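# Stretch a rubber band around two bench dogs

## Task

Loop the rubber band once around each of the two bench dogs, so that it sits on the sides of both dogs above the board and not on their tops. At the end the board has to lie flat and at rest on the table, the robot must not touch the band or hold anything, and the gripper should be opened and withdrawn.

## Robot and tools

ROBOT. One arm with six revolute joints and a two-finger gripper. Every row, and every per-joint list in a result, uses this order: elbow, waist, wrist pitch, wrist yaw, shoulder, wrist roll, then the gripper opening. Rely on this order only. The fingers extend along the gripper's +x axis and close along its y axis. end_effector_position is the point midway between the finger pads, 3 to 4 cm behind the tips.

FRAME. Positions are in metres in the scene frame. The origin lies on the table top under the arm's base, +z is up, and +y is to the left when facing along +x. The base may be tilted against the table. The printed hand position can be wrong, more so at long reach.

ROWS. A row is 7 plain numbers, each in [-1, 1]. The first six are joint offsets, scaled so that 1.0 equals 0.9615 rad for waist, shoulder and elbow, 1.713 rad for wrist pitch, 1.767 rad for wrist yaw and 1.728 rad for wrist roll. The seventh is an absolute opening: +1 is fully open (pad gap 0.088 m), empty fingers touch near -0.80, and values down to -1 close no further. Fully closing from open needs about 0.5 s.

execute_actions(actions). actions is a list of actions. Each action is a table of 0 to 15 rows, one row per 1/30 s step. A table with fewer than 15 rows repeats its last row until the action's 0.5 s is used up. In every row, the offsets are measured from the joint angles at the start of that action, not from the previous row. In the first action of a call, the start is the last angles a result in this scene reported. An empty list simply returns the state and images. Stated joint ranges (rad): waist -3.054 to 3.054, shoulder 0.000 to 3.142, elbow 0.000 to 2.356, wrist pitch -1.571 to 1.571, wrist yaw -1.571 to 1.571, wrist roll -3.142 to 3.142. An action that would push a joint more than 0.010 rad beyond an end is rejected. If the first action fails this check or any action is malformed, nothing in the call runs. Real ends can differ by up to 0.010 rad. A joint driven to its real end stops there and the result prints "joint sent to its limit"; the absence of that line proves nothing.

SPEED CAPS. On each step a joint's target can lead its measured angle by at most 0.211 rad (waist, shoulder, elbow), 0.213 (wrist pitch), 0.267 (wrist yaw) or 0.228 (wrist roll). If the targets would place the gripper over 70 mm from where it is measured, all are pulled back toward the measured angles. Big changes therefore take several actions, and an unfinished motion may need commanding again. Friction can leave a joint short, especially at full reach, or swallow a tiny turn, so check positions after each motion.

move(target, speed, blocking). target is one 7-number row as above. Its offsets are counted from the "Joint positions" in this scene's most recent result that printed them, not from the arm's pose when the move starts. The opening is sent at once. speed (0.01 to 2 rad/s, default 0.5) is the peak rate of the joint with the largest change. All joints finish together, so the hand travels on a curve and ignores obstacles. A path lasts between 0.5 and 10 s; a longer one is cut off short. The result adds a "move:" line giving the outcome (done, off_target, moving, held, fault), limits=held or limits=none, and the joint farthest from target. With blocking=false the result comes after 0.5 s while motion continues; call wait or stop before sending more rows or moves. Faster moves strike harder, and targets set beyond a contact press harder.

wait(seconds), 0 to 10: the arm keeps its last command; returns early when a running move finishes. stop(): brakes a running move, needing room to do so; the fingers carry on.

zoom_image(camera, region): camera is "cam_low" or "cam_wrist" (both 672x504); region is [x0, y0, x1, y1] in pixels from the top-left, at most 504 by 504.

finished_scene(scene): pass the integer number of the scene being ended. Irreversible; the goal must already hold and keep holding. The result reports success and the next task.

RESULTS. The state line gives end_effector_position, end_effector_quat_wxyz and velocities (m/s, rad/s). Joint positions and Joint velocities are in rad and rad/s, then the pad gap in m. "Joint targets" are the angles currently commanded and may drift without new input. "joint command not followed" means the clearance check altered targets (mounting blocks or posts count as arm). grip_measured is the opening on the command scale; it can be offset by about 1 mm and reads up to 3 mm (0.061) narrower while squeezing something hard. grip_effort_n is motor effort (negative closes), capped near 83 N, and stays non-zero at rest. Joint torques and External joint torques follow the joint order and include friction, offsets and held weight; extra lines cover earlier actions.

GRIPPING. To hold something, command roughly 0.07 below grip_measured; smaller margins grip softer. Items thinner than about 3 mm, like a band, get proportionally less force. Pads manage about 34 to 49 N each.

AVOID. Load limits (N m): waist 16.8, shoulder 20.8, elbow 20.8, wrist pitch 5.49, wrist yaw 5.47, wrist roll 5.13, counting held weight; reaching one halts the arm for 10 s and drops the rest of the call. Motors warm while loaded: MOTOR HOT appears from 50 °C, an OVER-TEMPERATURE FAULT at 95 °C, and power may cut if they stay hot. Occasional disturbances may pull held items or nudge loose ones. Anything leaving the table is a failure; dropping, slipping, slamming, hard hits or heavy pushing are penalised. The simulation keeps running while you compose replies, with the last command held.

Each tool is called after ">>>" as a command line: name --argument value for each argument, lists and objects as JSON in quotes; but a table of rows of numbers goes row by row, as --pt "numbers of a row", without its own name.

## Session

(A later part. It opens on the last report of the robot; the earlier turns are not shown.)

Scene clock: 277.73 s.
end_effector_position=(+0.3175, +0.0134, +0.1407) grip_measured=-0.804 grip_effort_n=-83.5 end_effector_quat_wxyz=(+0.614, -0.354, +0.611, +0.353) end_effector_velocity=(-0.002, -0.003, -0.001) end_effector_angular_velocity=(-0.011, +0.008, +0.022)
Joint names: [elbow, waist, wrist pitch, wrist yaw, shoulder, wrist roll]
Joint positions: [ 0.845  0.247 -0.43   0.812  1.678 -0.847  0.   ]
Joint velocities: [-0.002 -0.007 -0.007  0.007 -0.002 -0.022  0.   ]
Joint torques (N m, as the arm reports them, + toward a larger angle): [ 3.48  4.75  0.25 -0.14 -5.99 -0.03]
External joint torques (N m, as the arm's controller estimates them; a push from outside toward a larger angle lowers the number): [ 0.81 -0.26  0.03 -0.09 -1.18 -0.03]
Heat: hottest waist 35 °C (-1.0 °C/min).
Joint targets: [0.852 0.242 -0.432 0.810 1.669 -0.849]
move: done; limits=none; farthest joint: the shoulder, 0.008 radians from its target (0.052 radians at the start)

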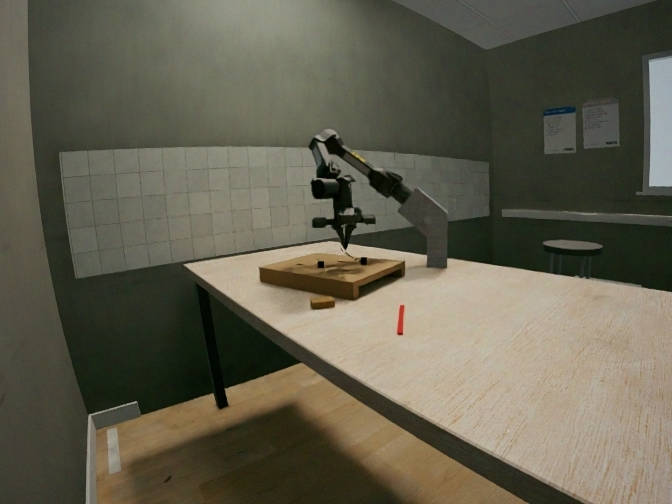

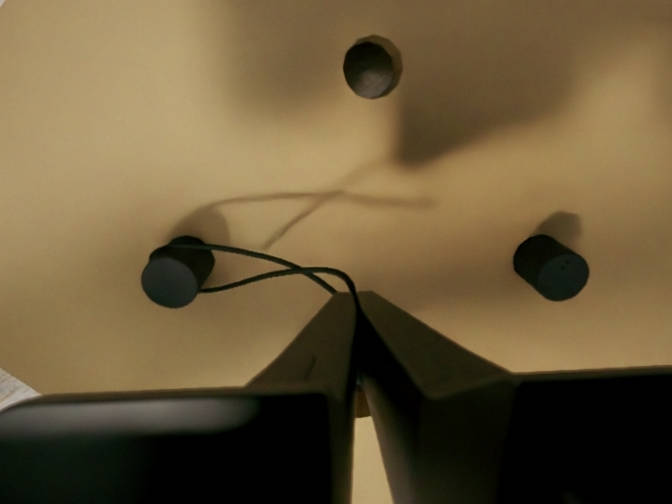

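>>> move --target '[0.007,-0.005,0,0,-0.009,-0.9,-1]' --speed 0.7

>>> zoom_image --camera "cam_low" --region '[290,200,410,290]'

Scene clock: 306.97 s.
end_effector_position=(+0.3175, +0.0134, +0.1407) grip_measured=-0.804 grip_effort_n=-83.5 end_effector_quat_wxyz=(-0.190, +0.683, -0.189, -0.680) end_effector_velocity=(-0.002, -0.005, -0.002) end_effector_angular_velocity=(-0.014, +0.011, +0.005)
Joint names: [elbow, waist, wrist pitch, wrist yaw, shoulder, wrist roll]
Joint positions: [ 0.845  0.247 -0.43   0.812  1.678 -2.399  0.   ]
Joint velocities: [-0.002 -0.012 -0.007  0.007 -0.002 -0.007  0.   ]
Joint torques (N m, as the arm reports them, + toward a larger angle): [ 3.32  4.78  0.32 -0.03 -6.06 -0.02]
External joint torques (N m, as the arm's controller estimates them; a push from outside toward a larger angle lowers the number): [ 0.71 -0.1   0.16  0.   -1.26 -0.02]
Heat: hottest waist 35 °C (+0.0 °C/min).
Joint targets: [0.851 0.242 -0.430 0.813 1.669 -2.402]
move: done; limits=none; farthest joint: the shoulder, 0.009 radians from its target (0.009 radians at the start)

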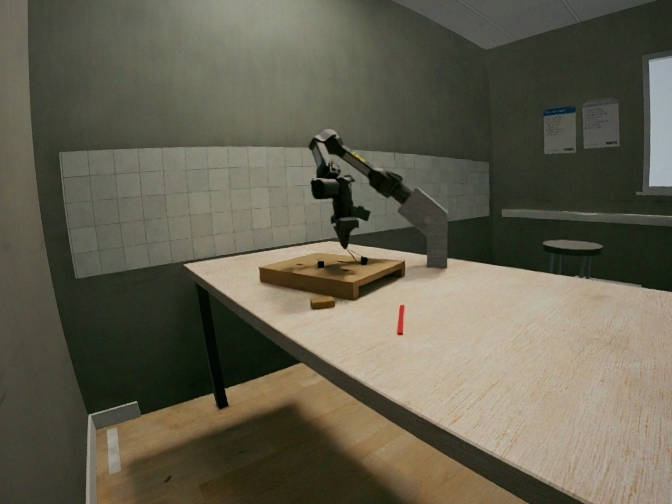

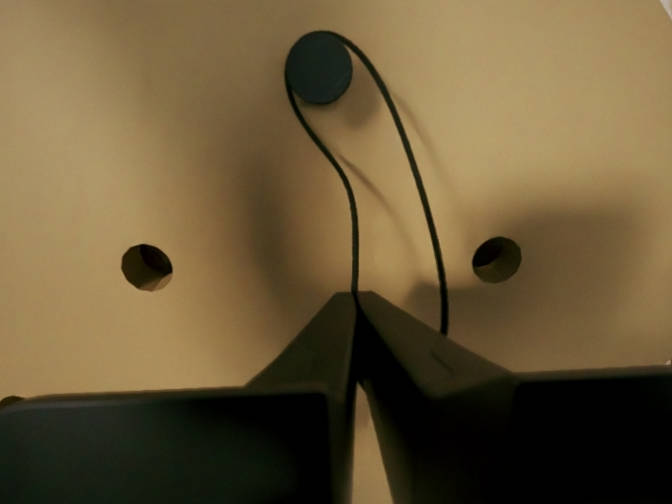

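Region (290, 200, 410, 290) of cam_low's 672x504 image, scaled by 4.200, with more detail than that image has; it fills the top 378 rows of this view, and the rest is white.

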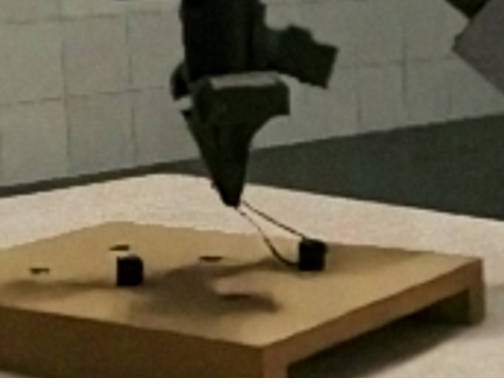

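>>> move --target '[-0.022,-0.035,0.038,-0.005,0.041,-0.398,-1]' --speed 0.4

>>> zoom_image --camera "cam_low" --region '[290,200,410,290]'

Scene clock: 324.40 s.
end_effector_position=(+0.3171, +0.0139, +0.1287) grip_measured=-0.804 grip_effort_n=-83.5 end_effector_quat_wxyz=(+0.039, +0.707, +0.037, -0.706) end_effector_velocity=(-0.000, -0.000, +0.000) end_effector_angular_velocity=(+0.006, +0.004, +0.007)
Joint names: [elbow, waist, wrist pitch, wrist yaw, shoulder, wrist roll]
Joint positions: [ 0.832  0.218 -0.367  0.806  1.705 -3.084  0.   ]
Joint velocities: [ 0.002 -0.002 -0.007 -0.007 -0.002 -0.007  0.   ]
Joint torques (N m, as the arm reports them, + toward a larger angle): [ 1.67  4.77  0.47 -0.09 -3.63 -0.01]
External joint torques (N m, as the arm's controller estimates them; a push from outside toward a larger angle lowers the number): [-0.76 -0.22  0.31 -0.09  1.24 -0.01]
Heat: hottest waist 35 °C (+1.0 °C/min).
Joint targets: [0.824 0.213 -0.365 0.803 1.717 -3.087]
move: off_target; limits=none; farthest joint: the shoulder, 0.012 radians from its target (0.039 radians at the start)

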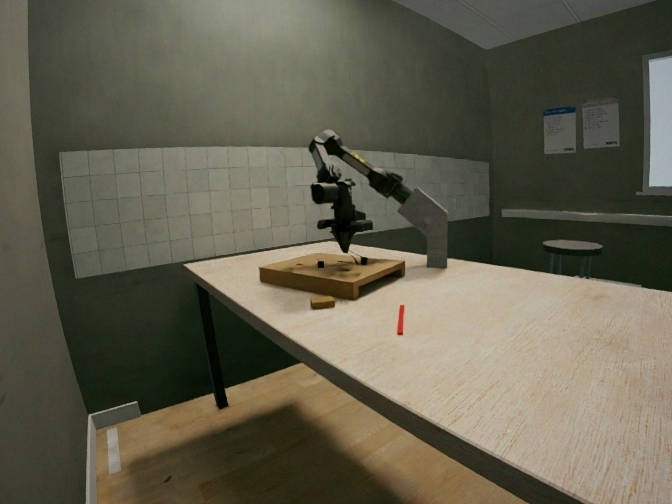

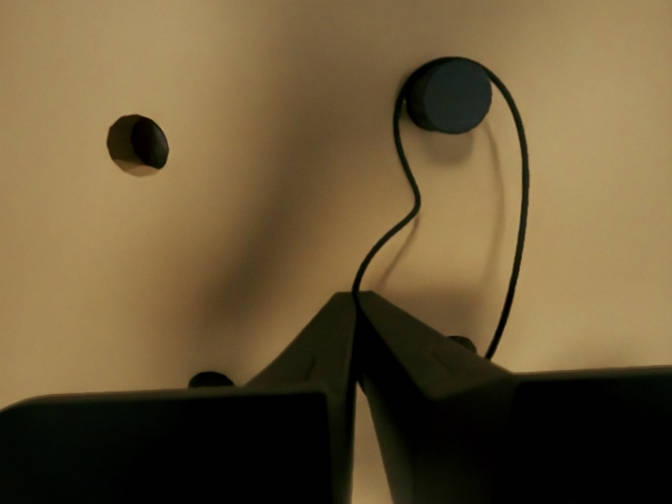

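Region (290, 200, 410, 290) of cam_low's 672x504 image, scaled by 4.200, with more detail than that image has; it fills the top 378 rows of this view, and the rest is white.

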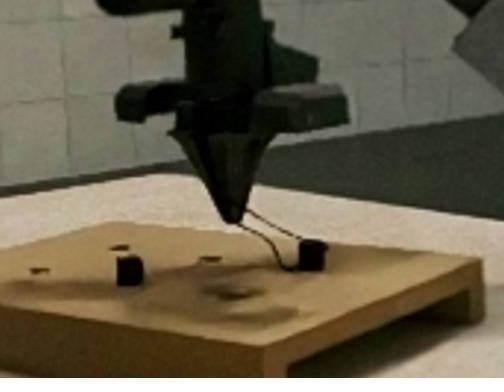

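>>> move --target '[0.423,-0.136,-0.126,-0.0295,0.080,-0.021,-1]' --speed 0.15

>>> zoom_image --camera "cam_low" --region '[280,200,400,290]'

Scene clock: 342.47 s.
end_effector_position=(+0.4083, -0.0395, +0.1347) grip_measured=-0.804 grip_effort_n=-83.5 end_effector_quat_wxyz=(-0.009, +0.710, -0.010, -0.705) end_effector_velocity=(-0.003, -0.001, +0.000) end_effector_angular_velocity=(+0.006, +0.014, +0.003)
Joint names: [elbow, waist, wrist pitch, wrist yaw, shoulder, wrist roll]
Joint positions: [ 1.231  0.093 -0.58   0.756  1.767 -3.119  0.   ]
Joint velocities: [ 0.002 -0.002 -0.022 -0.007 -0.002  0.007  0.   ]
Joint torques (N m, as the arm reports them, + toward a larger angle): [ 4.06  5.35  0.19 -0.09 -5.15 -0.05]
External joint torques (N m, as the arm's controller estimates them; a push from outside toward a larger angle lowers the number): [ 0.85 -0.38  0.03 -0.1   1.53 -0.05]
Heat: hottest waist 35 °C (+0.0 °C/min).
Joint targets: [1.239 0.087 -0.582 0.754 1.782 -3.121]
move: off_target; limits=none; farthest joint: the shoulder, 0.015 radians from its target (0.077 radians at the start)

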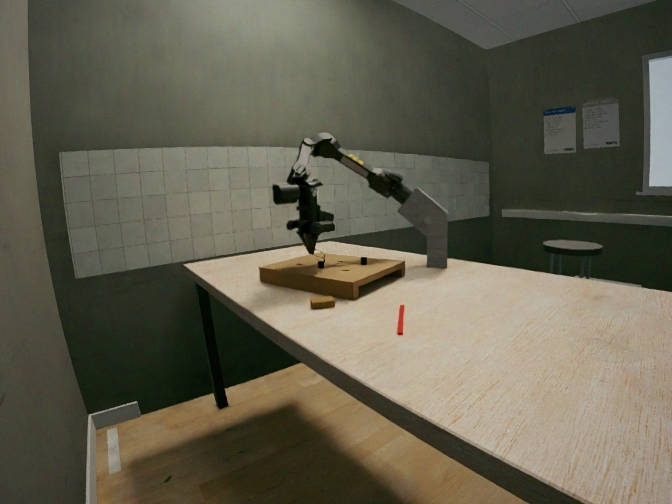

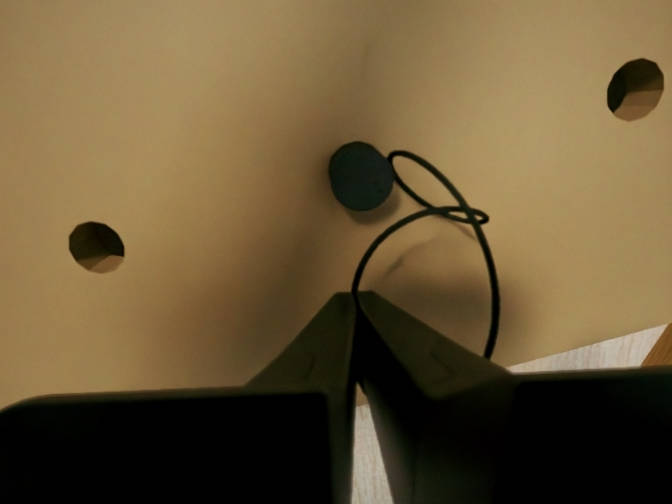

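Region (280, 200, 400, 290) of cam_low's 672x504 image, scaled by 4.200, with more detail than that image has; it fills the top 378 rows of this view, and the rest is white.

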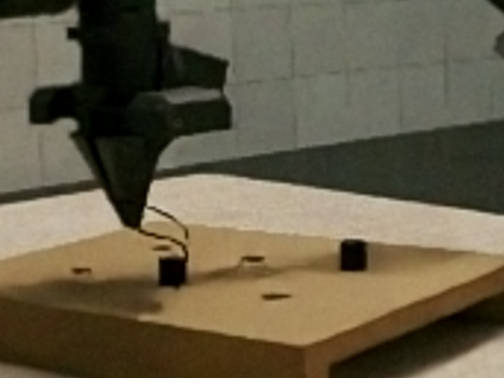

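>>> move --target '[0,0,0,0,-0.135,0,-1]' --speed 0.3

Scene clock: 365.17 s.
end_effector_position=(+0.4221, -0.0682, +0.1652) grip_measured=-0.804 grip_effort_n=-83.5 end_effector_quat_wxyz=(-0.038, +0.738, -0.039, -0.672) end_effector_velocity=(-0.002, -0.000, -0.000) end_effector_angular_velocity=(+0.018, +0.004, +0.006)
Joint names: [elbow, waist, wrist pitch, wrist yaw, shoulder, wrist roll]
Joint positions: [ 1.231  0.093 -0.581  0.756  1.648 -3.119  0.   ]
Joint velocities: [-0.002 -0.007 -0.007 -0.022 -0.007 -0.007  0.   ]
Joint torques (N m, as the arm reports them, + toward a larger angle): [ 3.5   5.5   0.49  0.   -7.98  0.03]
External joint torques (N m, as the arm's controller estimates them; a push from outside toward a larger angle lowers the number): [-0.19  0.27  0.17 -0.01 -1.42  0.03]
Heat: hottest waist 35 °C (+0.0 °C/min).
Joint targets: [1.230 0.093 -0.580 0.756 1.637 -3.119]
move: off_target; limits=none; farthest joint: the shoulder, 0.011 radians from its target (0.130 radians at the start)

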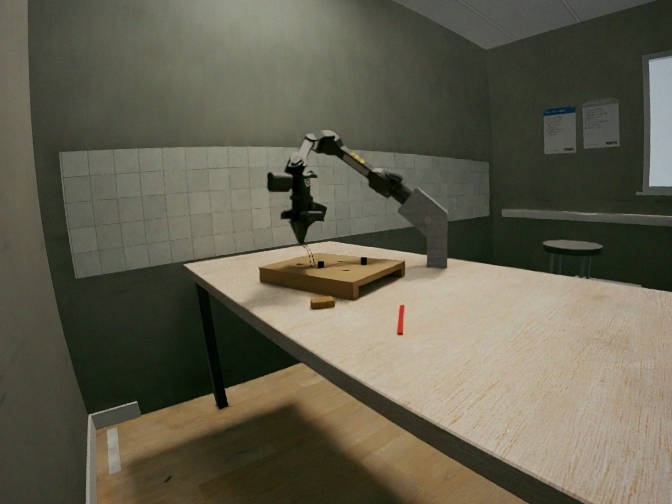

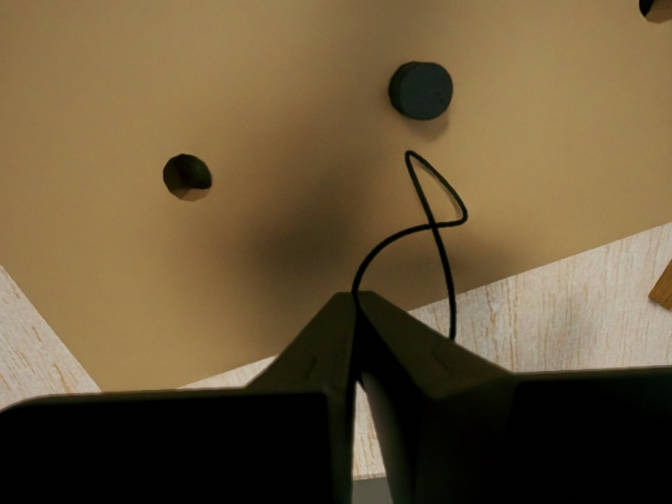

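>>> move --target '[-0.468,0.385,-0.046,0.055,-0.025,0.29,-1]' --speed 0.4

>>> zoom_image --camera "cam_low" --region '[300,200,420,290]'

Scene clock: 373.70 s.
end_effector_position=(+0.2776, +0.0378, +0.1840) grip_measured=-0.804 grip_effort_n=-83.5 end_effector_quat_wxyz=(-0.003, +0.708, -0.001, -0.706) end_effector_velocity=(-0.001, -0.000, +0.001) end_effector_angular_velocity=(+0.007, +0.004, -0.004)
Joint names: [elbow, waist, wrist pitch, wrist yaw, shoulder, wrist roll]
Joint positions: [ 0.792  0.462 -0.657  0.851  1.632 -2.62   0.   ]
Joint velocities: [-0.002  0.002 -0.007 -0.007 -0.007  0.007  0.   ]
Joint torques (N m, as the arm reports them, + toward a larger angle): [ 2.15  4.93  0.18  0.05 -4.86  0.1 ]
External joint torques (N m, as the arm's controller estimates them; a push from outside toward a larger angle lowers the number): [-0.99  0.26  0.01  0.07 -1.06  0.1 ]
Heat: hottest waist 36 °C (+1.0 °C/min).
Joint targets: [0.781 0.463 -0.659 0.853 1.624 -2.618]
move: off_target; limits=none; farthest joint: the elbow, 0.011 radians from its target (0.450 radians at the start)

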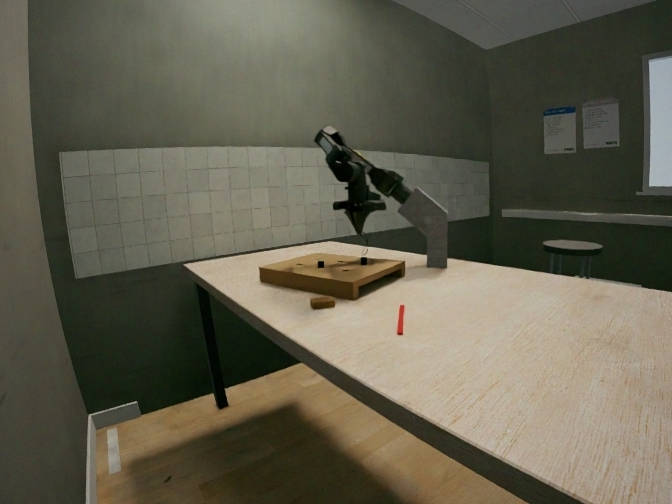

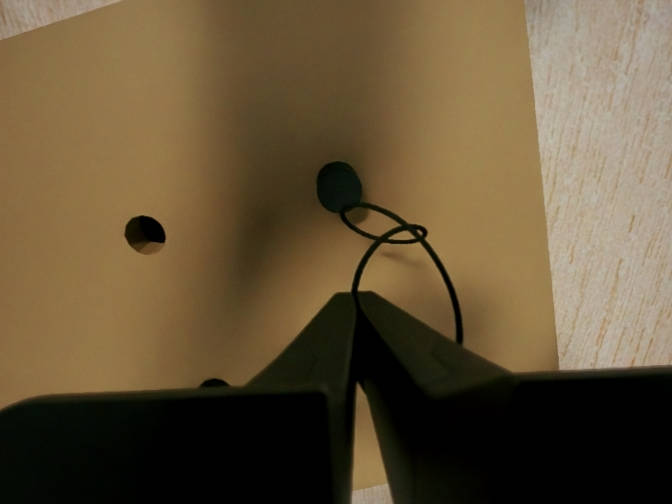

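Region (300, 200, 420, 290) of cam_low's 672x504 image, scaled by 4.200, with more detail than that image has; it fills the top 378 rows of this view, and the rest is white.

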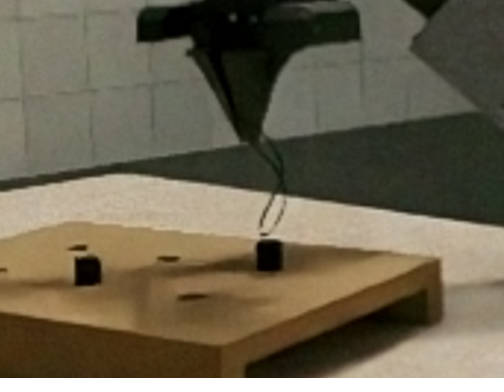

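>>> move --target '[-0.089,-0.201,0.163,-0.018,0.003,-0.156,-1]' --speed 0.2

>>> zoom_image --camera "cam_low" --region '[300,200,420,290]'

Scene clock: 394.73 s.
end_effector_position=(+0.2846, +0.0171, +0.1401) grip_measured=-0.804 grip_effort_n=-83.5 end_effector_quat_wxyz=(-0.003, +0.707, -0.005, -0.707) end_effector_velocity=(-0.007, +0.000, -0.002) end_effector_angular_velocity=(+0.014, +0.028, +0.037)
Joint names: [elbow, waist, wrist pitch, wrist yaw, shoulder, wrist roll]
Joint positions: [ 0.714  0.274 -0.38   0.821  1.632 -2.887  0.   ]
Joint velocities: [-0.007 -0.007 -0.022 -0.022 -0.002 -0.022  0.   ]
Joint torques (N m, as the arm reports them, + toward a larger angle): [ 1.67  4.11  0.41 -0.1  -4.03 -0.02]
External joint torques (N m, as the arm's controller estimates them; a push from outside toward a larger angle lowers the number): [-0.69 -0.34  0.28 -0.1   0.14 -0.01]
Heat: hottest waist 35 °C (+0.0 °C/min).
Joint targets: [0.706 0.269 -0.378 0.819 1.635 -2.890]
move: done; limits=none; farthest joint: the elbow, 0.008 radians from its target (0.085 radians at the start)

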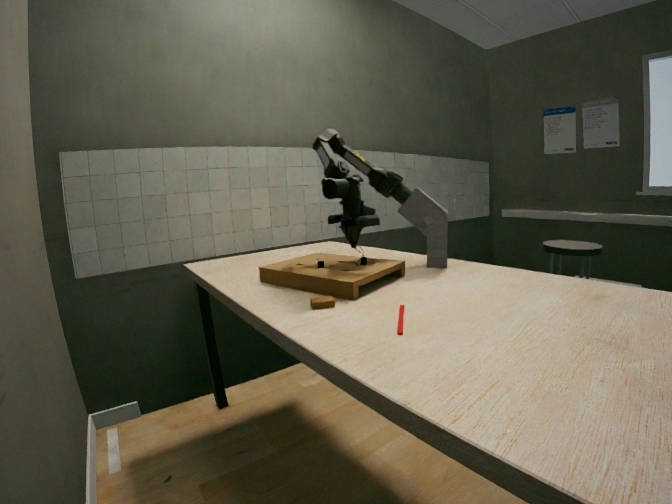

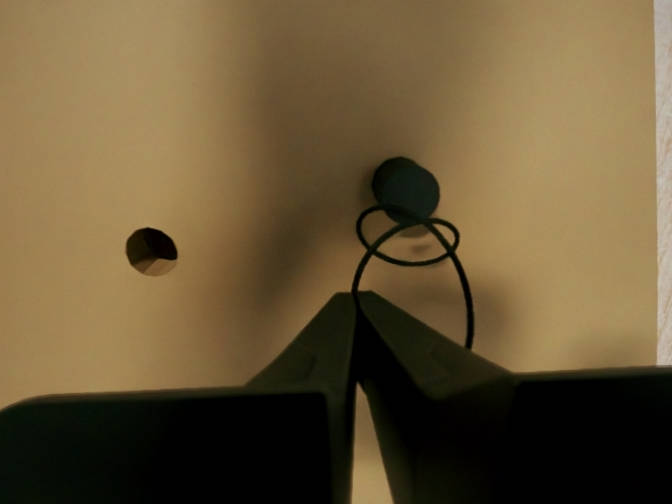

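Region (300, 200, 420, 290) of cam_low's 672x504 image, scaled by 4.200, with more detail than that image has; it fills the top 378 rows of this view, and the rest is white.

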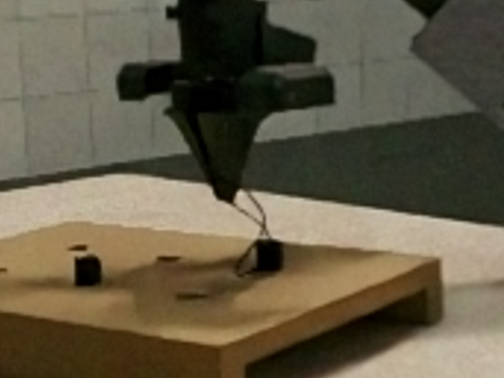

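>>> move --target '[-0.136,0.053,0.004,0.006,-0.080,0.038,-1]' --speed 0.1

>>> zoom_image --camera "cam_low" --region '[320,210,420,285]'

>>> zoom_image --camera "cam_wrist" --region '[290,170,490,320]'

Scene clock: 405.27 s.
end_effector_position=(+0.2519, +0.0187, +0.1470) grip_measured=-0.804 grip_effort_n=-83.5 end_effector_quat_wxyz=(-0.003, +0.708, -0.002, -0.706) end_effector_velocity=(-0.003, -0.001, +0.000) end_effector_angular_velocity=(-0.009, +0.004, +0.033)
Joint names: [elbow, waist, wrist pitch, wrist yaw, shoulder, wrist roll]
Joint positions: [ 0.593  0.324 -0.375  0.83   1.563 -2.824  0.   ]
Joint velocities: [-0.007  0.002 -0.007  0.007 -0.002 -0.022  0.   ]
Joint torques (N m, as the arm reports them, + toward a larger angle): [ 1.55  4.19  0.43  0.08 -4.59  0.15]
External joint torques (N m, as the arm's controller estimates them; a push from outside toward a larger angle lowers the number): [-0.81  0.24  0.29  0.08 -1.08  0.15]
Heat: hottest waist 35 °C (+0.0 °C/min).
Joint targets: [0.584 0.325 -0.373 0.832 1.555 -2.821]
move: done; limits=none; farthest joint: the elbow, 0.010 radians from its target (0.131 radians at the start)

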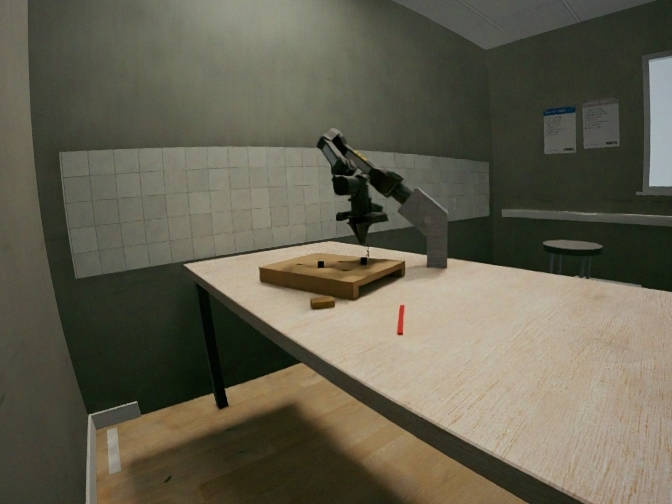

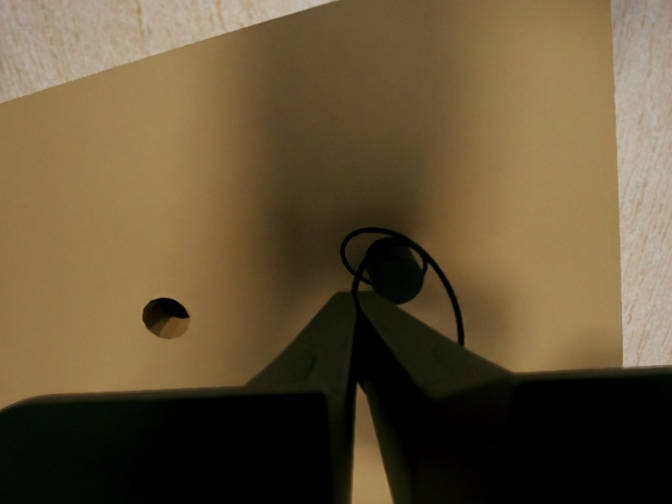

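Region (320, 210, 420, 285) of cam_low's 672x504 image, scaled by 5.040, with more detail than that image has; it fills the top 378 rows of this view, and the rest is white.

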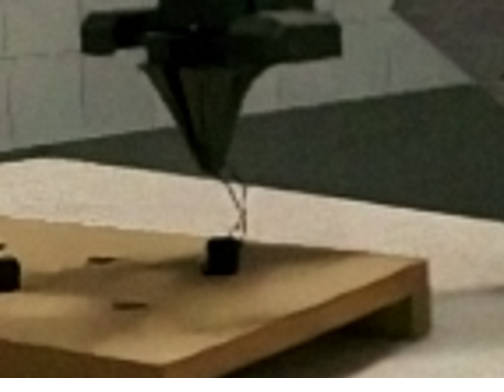

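Region (290, 170, 490, 320) of cam_wrist's 672x504 image, scaled by 2.520, with more detail than that image has; it fills the top 378 rows of this view, and the rest is white.

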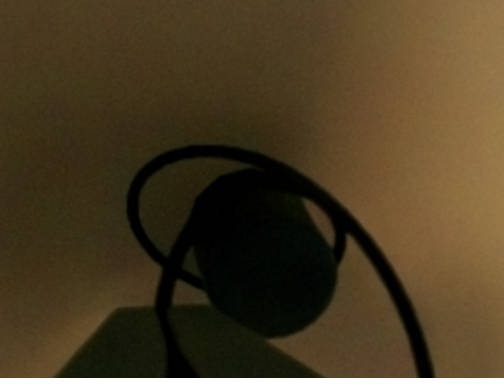

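>>> move --target '[0.18,0.143,0.019,0.013,0.374,0.12,-1]' --speed 0.15

>>> zoom_image --camera "cam_low" --region '[320,210,420,285]'

Scene clock: 429.30 s.
end_effector_position=(+0.2624, +0.0918, +0.1360) grip_measured=-0.804 grip_effort_n=-83.5 end_effector_quat_wxyz=(-0.004, +0.708, -0.002, -0.706) end_effector_velocity=(-0.002, -0.001, -0.000) end_effector_angular_velocity=(+0.003, +0.009, +0.026)
Joint names: [elbow, waist, wrist pitch, wrist yaw, shoulder, wrist roll]
Joint positions: [ 0.759  0.461 -0.344  0.85   1.911 -2.619  0.   ]
Joint velocities: [-0.002 -0.002 -0.007 -0.007 -0.002 -0.022  0.   ]
Joint torques (N m, as the arm reports them, + toward a larger angle): [ 3.01  5.58  0.45  0.08 -3.21  0.12]
External joint torques (N m, as the arm's controller estimates them; a push from outside toward a larger angle lowers the number): [0.77 0.23 0.3  0.1  1.13 0.12]
Heat: hottest waist 34 °C (-2.0 °C/min).
Joint targets: [0.766 0.461 -0.342 0.852 1.922 -2.617]
move: off_target; limits=none; farthest joint: the shoulder, 0.012 radians from its target (0.360 radians at the start)

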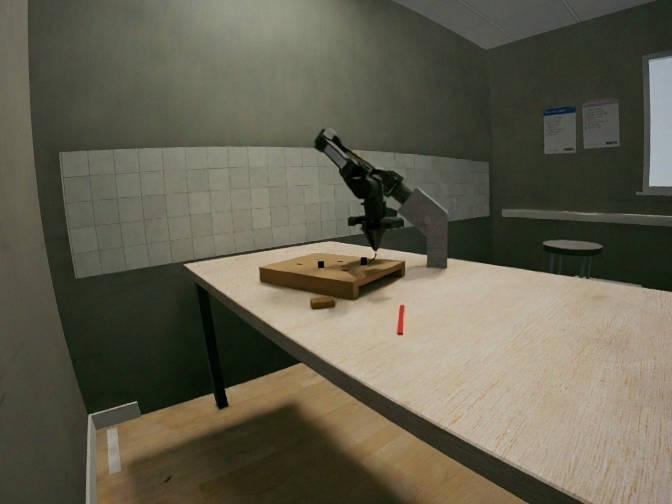

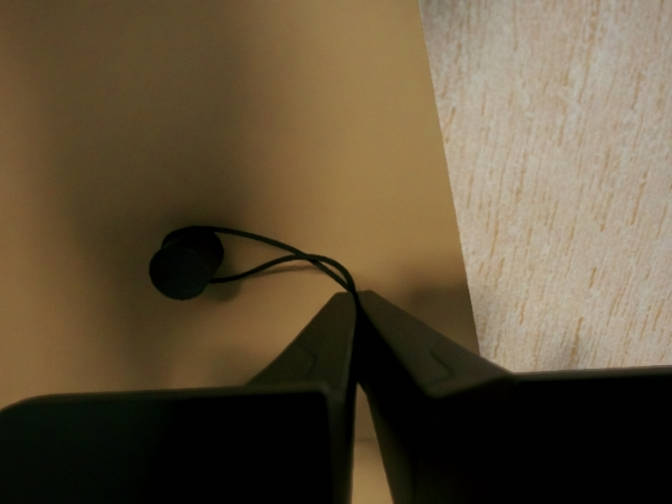

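Region (320, 210, 420, 285) of cam_low's 672x504 image, scaled by 5.040, with more detail than that image has; it fills the top 378 rows of this view, and the rest is white.

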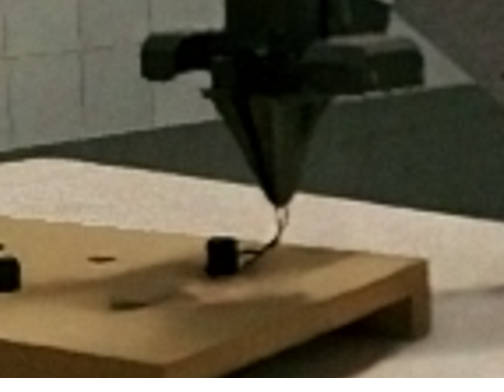

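>>> move --target '[0.163,-0.224,-0.029,-0.0205,-0.14,-0.175,-1]' --speed 0.15

>>> zoom_image --camera "cam_low" --region '[290,200,410,290]'

Scene clock: 447.23 s.
end_effector_position=(+0.3306, +0.0308, +0.1284) grip_measured=-0.804 grip_effort_n=-83.5 end_effector_quat_wxyz=(-0.005, +0.709, -0.007, -0.705) end_effector_velocity=(-0.004, -0.000, -0.001) end_effector_angular_velocity=(+0.004, +0.011, +0.029)
Joint names: [elbow, waist, wrist pitch, wrist yaw, shoulder, wrist roll]
Joint positions: [ 0.909  0.251 -0.392  0.816  1.785 -2.919  0.   ]
Joint velocities: [-0.007 -0.002 -0.007 -0.007 -0.002 -0.022  0.   ]
Joint torques (N m, as the arm reports them, + toward a larger angle): [ 3.28  5.13  0.19 -0.1  -6.41 -0.03]
External joint torques (N m, as the arm's controller estimates them; a push from outside toward a larger angle lowers the number): [ 0.78 -0.31  0.03 -0.1  -1.26 -0.03]
Heat: hottest waist 35 °C (+0.0 °C/min).
Joint targets: [0.916 0.246 -0.394 0.814 1.776 -2.921]
move: done; limits=none; farthest joint: the shoulder, 0.009 radians from its target (0.135 radians at the start)

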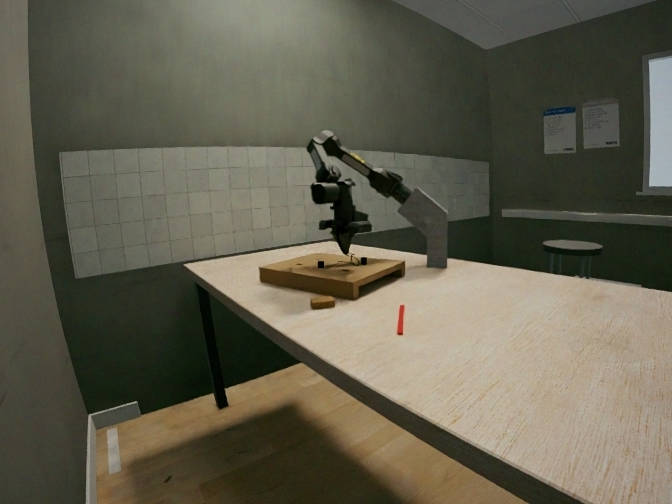

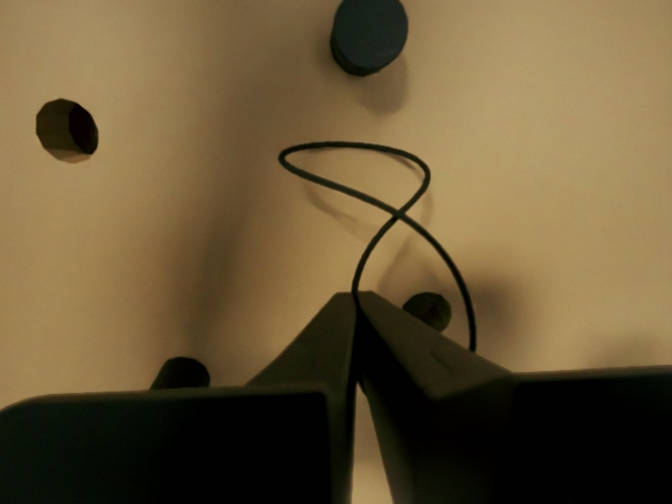

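Region (290, 200, 410, 290) of cam_low's 672x504 image, scaled by 4.200, with more detail than that image has; it fills the top 378 rows of this view, and the rest is white.

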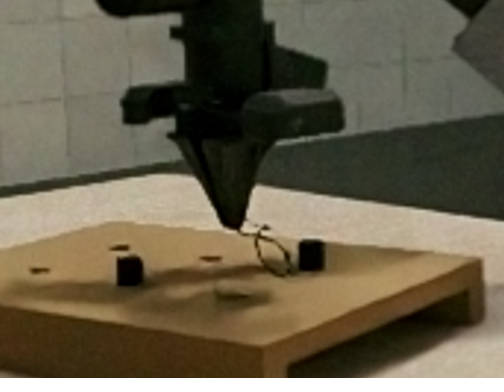

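>>> move --target '[-0.212,0.028,0,0.003,-0.181,0.0185,-1]' --speed 0.25

Scene clock: 460.80 s.
end_effector_position=(+0.2848, +0.0159, +0.1428) grip_measured=-0.804 grip_effort_n=-83.5 end_effector_quat_wxyz=(-0.003, +0.708, -0.002, -0.706) end_effector_velocity=(-0.001, +0.002, +0.002) end_effector_angular_velocity=(+0.010, -0.001, +0.014)
Joint names: [elbow, waist, wrist pitch, wrist yaw, shoulder, wrist roll]
Joint positions: [ 0.714  0.277 -0.392  0.819  1.62  -2.889  0.   ]
Joint velocities: [-0.002  0.007 -0.007 -0.007 -0.007 -0.007  0.   ]
Joint torques (N m, as the arm reports them, + toward a larger angle): [ 1.66  4.69  0.33  0.07 -5.19  0.11]
External joint torques (N m, as the arm's controller estimates them; a push from outside toward a larger angle lowers the number): [-0.82  0.23  0.17  0.07 -1.03  0.11]
Heat: hottest waist 35 °C (+0.0 °C/min).
Joint targets: [0.705 0.278 -0.392 0.822 1.611 -2.887]
move: done; limits=none; farthest joint: the shoulder, 0.009 radians from its target (0.174 radians at the start)

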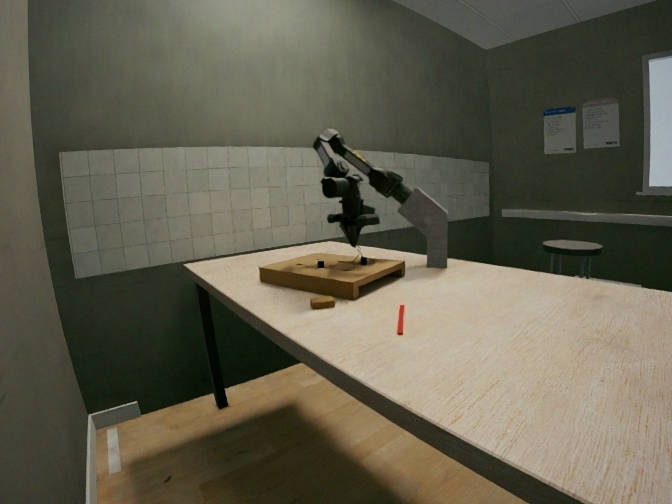

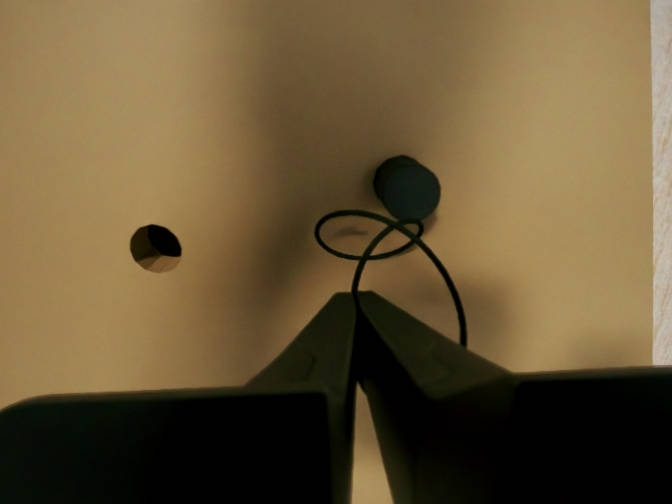

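>>> move --target '[0.044,0.067,-0.031,0.0095,0.058,0.054,-1]' --speed 0.15

Scene clock: 469.57 s.
end_effector_position=(+0.2860, +0.0318, +0.1511) grip_measured=-0.804 grip_effort_n=-83.5 end_effector_quat_wxyz=(-0.005, +0.709, -0.003, -0.705) end_effector_velocity=(-0.003, -0.000, -0.001) end_effector_angular_velocity=(+0.001, +0.018, +0.007)
Joint names: [elbow, waist, wrist pitch, wrist yaw, shoulder, wrist roll]
Joint positions: [ 0.749  0.341 -0.443  0.834  1.664 -2.798  0.   ]
Joint velocities: [ 0.002 -0.002 -0.022 -0.007  0.002  0.007  0.   ]
Joint torques (N m, as the arm reports them, + toward a larger angle): [ 3.25  4.88  0.2   0.06 -2.97  0.11]
External joint torques (N m, as the arm's controller estimates them; a push from outside toward a larger angle lowers the number): [0.69 0.2  0.05 0.08 1.14 0.11]
Heat: hottest waist 35 °C (+0.0 °C/min).
Joint targets: [0.756 0.342 -0.445 0.836 1.675 -2.796]
move: off_target; limits=none; farthest joint: the shoulder, 0.012 radians from its target (0.057 radians at the start)

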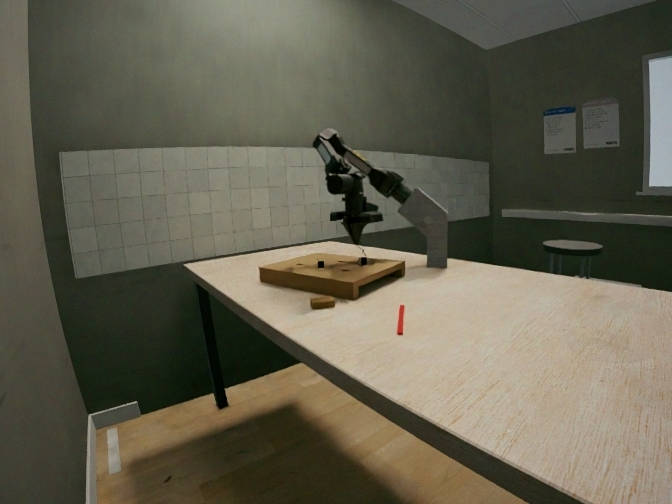

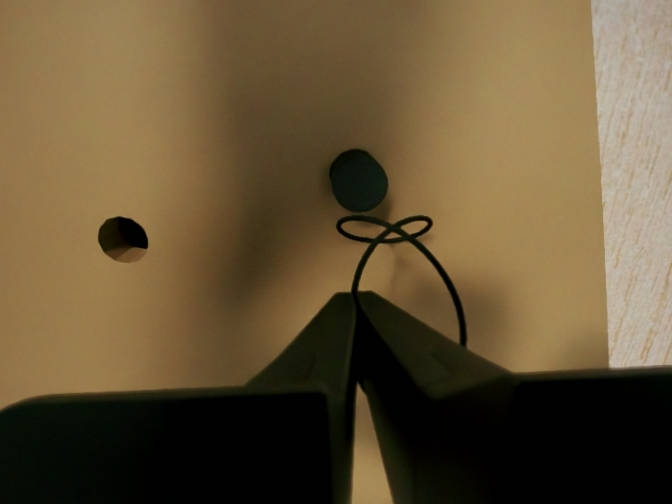

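>>> move --target '[-0.046,-0.075,0.037,-0.0075,-0.042,-0.0515,-1]' --speed 0.15

Scene clock: 474.40 s.
end_effector_position=(+0.2844, +0.0167, +0.1402) grip_measured=-0.804 grip_effort_n=-83.5 end_effector_quat_wxyz=(-0.003, +0.707, -0.006, -0.707) end_effector_velocity=(-0.004, -0.003, -0.000) end_effector_angular_velocity=(-0.012, +0.014, +0.022)
Joint names: [elbow, waist, wrist pitch, wrist yaw, shoulder, wrist roll]
Joint positions: [ 0.714  0.274 -0.381  0.823  1.632 -2.885  0.   ]
Joint velocities: [-0.002 -0.002 -0.022  0.007 -0.002 -0.007  0.   ]
Joint torques (N m, as the arm reports them, + toward a larger angle): [ 1.64  4.29  0.43 -0.08 -5.33 -0.04]
External joint torques (N m, as the arm's controller estimates them; a push from outside toward a larger angle lowers the number): [-0.73 -0.17  0.3  -0.08 -1.15 -0.04]
Heat: hottest waist 35 °C (+0.0 °C/min).
Joint targets: [0.705 0.269 -0.379 0.821 1.624 -2.887]
move: done; limits=none; farthest joint: the elbow, 0.009 radians from its target (0.045 radians at the start)

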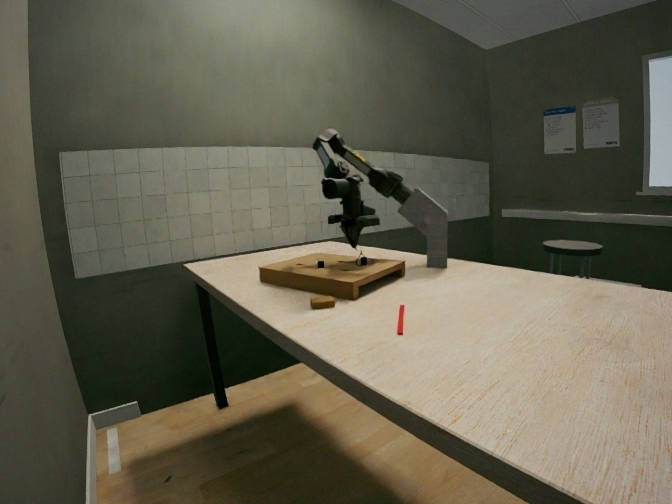

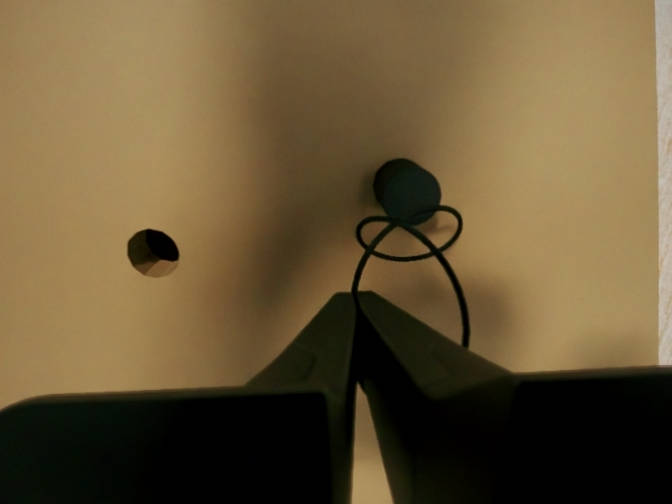

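Good; repeat the hook move.

>>> move --target '[-0.136,0.053,0.004,0.006,-0.080,0.038,-1]' --speed 0.12

>>> zoom_image --camera "cam_wrist" --region '[290,170,490,320]'

Scene clock: 479.30 s.
end_effector_position=(+0.2516, +0.0184, +0.1469) grip_measured=-0.804 grip_effort_n=-83.5 end_effector_quat_wxyz=(-0.003, +0.708, -0.003, -0.706) end_effector_velocity=(-0.001, +0.001, +0.001) end_effector_angular_velocity=(+0.010, -0.004, +0.004)
Joint names: [elbow, waist, wrist pitch, wrist yaw, shoulder, wrist roll]
Joint positions: [ 0.592  0.324 -0.376  0.831  1.563 -2.822  0.   ]
Joint velocities: [-0.007  0.002  0.007 -0.007 -0.007 -0.007  0.   ]
Joint torques (N m, as the arm reports them, + toward a larger angle): [ 1.69  4.17  0.43  0.08 -4.61  0.1 ]
External joint torques (N m, as the arm's controller estimates them; a push from outside toward a larger angle lowers the number): [-0.8   0.22  0.25  0.08 -1.04  0.1 ]
Heat: hottest waist 35 °C (+1.0 °C/min).
Joint targets: [0.583 0.325 -0.375 0.833 1.555 -2.819]
move: done; limits=none; farthest joint: the elbow, 0.009 radians from its target (0.130 radians at the start)

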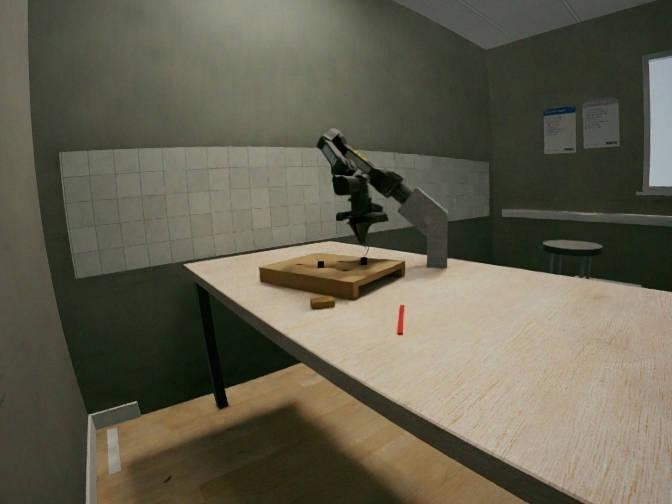

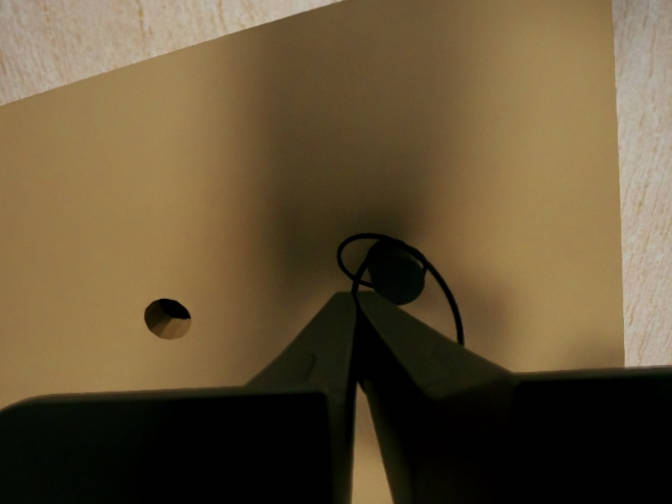

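Region (290, 170, 490, 320) of cam_wrist's 672x504 image, scaled by 2.520, with more detail than that image has; it fills the top 378 rows of this view, and the rest is white.

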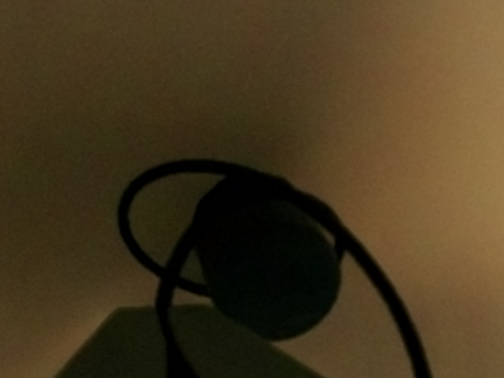

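>>> move --target '[-0.008,0.077,0.008,0.008,0.107,0.95,-1]' --speed 0.6

>>> zoom_image --camera "cam_wrist" --region '[290,170,490,320]'

Scene clock: 500.40 s.
end_effector_position=(+0.2417, +0.0415, +0.1464) grip_measured=-0.804 grip_effort_n=-83.5 end_effector_quat_wxyz=(+0.493, -0.508, +0.491, +0.508) end_effector_velocity=(-0.002, +0.004, -0.000) end_effector_angular_velocity=(+0.022, +0.006, +0.022)
Joint names: [elbow, waist, wrist pitch, wrist yaw, shoulder, wrist roll]
Joint positions: [ 0.592  0.397 -0.364  0.843  1.655 -1.182  0.   ]
Joint velocities: [-0.002  0.002  0.007 -0.022  0.002 -0.022  0.   ]
Joint torques (N m, as the arm reports them, + toward a larger angle): [ 1.68  4.53  0.48  0.04 -2.54  0.09]
External joint torques (N m, as the arm's controller estimates them; a push from outside toward a larger angle lowers the number): [-0.65  0.24  0.29  0.11  0.94  0.09]
Heat: hottest waist 34 °C (-1.0 °C/min).
Joint targets: [0.585 0.398 -0.363 0.845 1.666 -1.180]
move: done; limits=none; farthest joint: the shoulder, 0.010 radians from its target (0.103 radians at the start)

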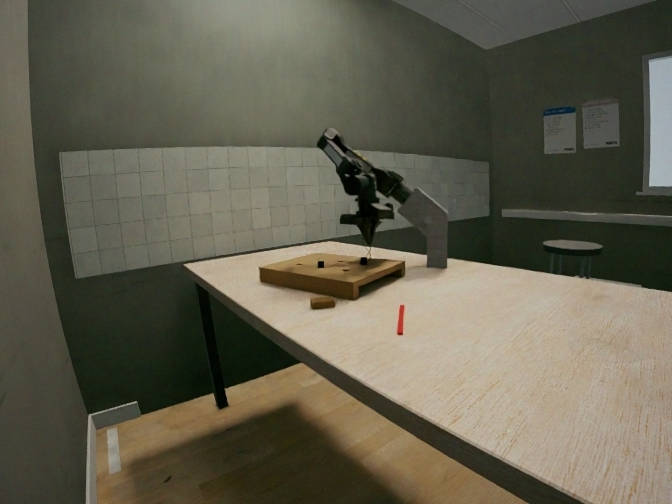

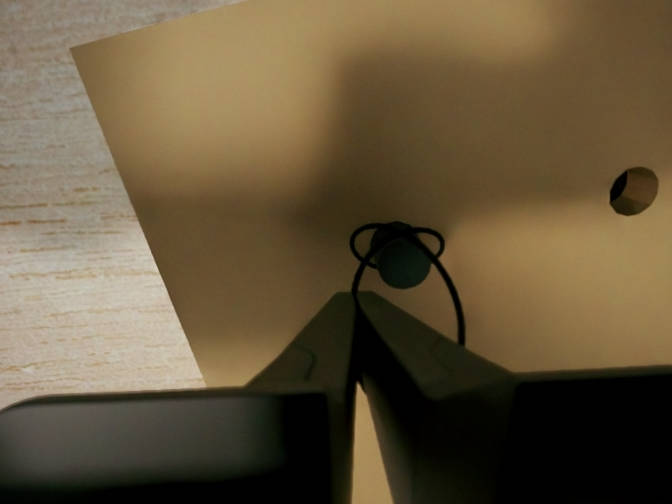

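Region (290, 170, 490, 320) of cam_wrist's 672x504 image, scaled by 2.520, with more detail than that image has; it fills the top 378 rows of this view, and the rest is white.

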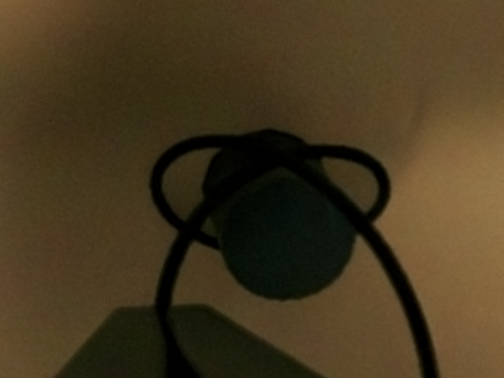

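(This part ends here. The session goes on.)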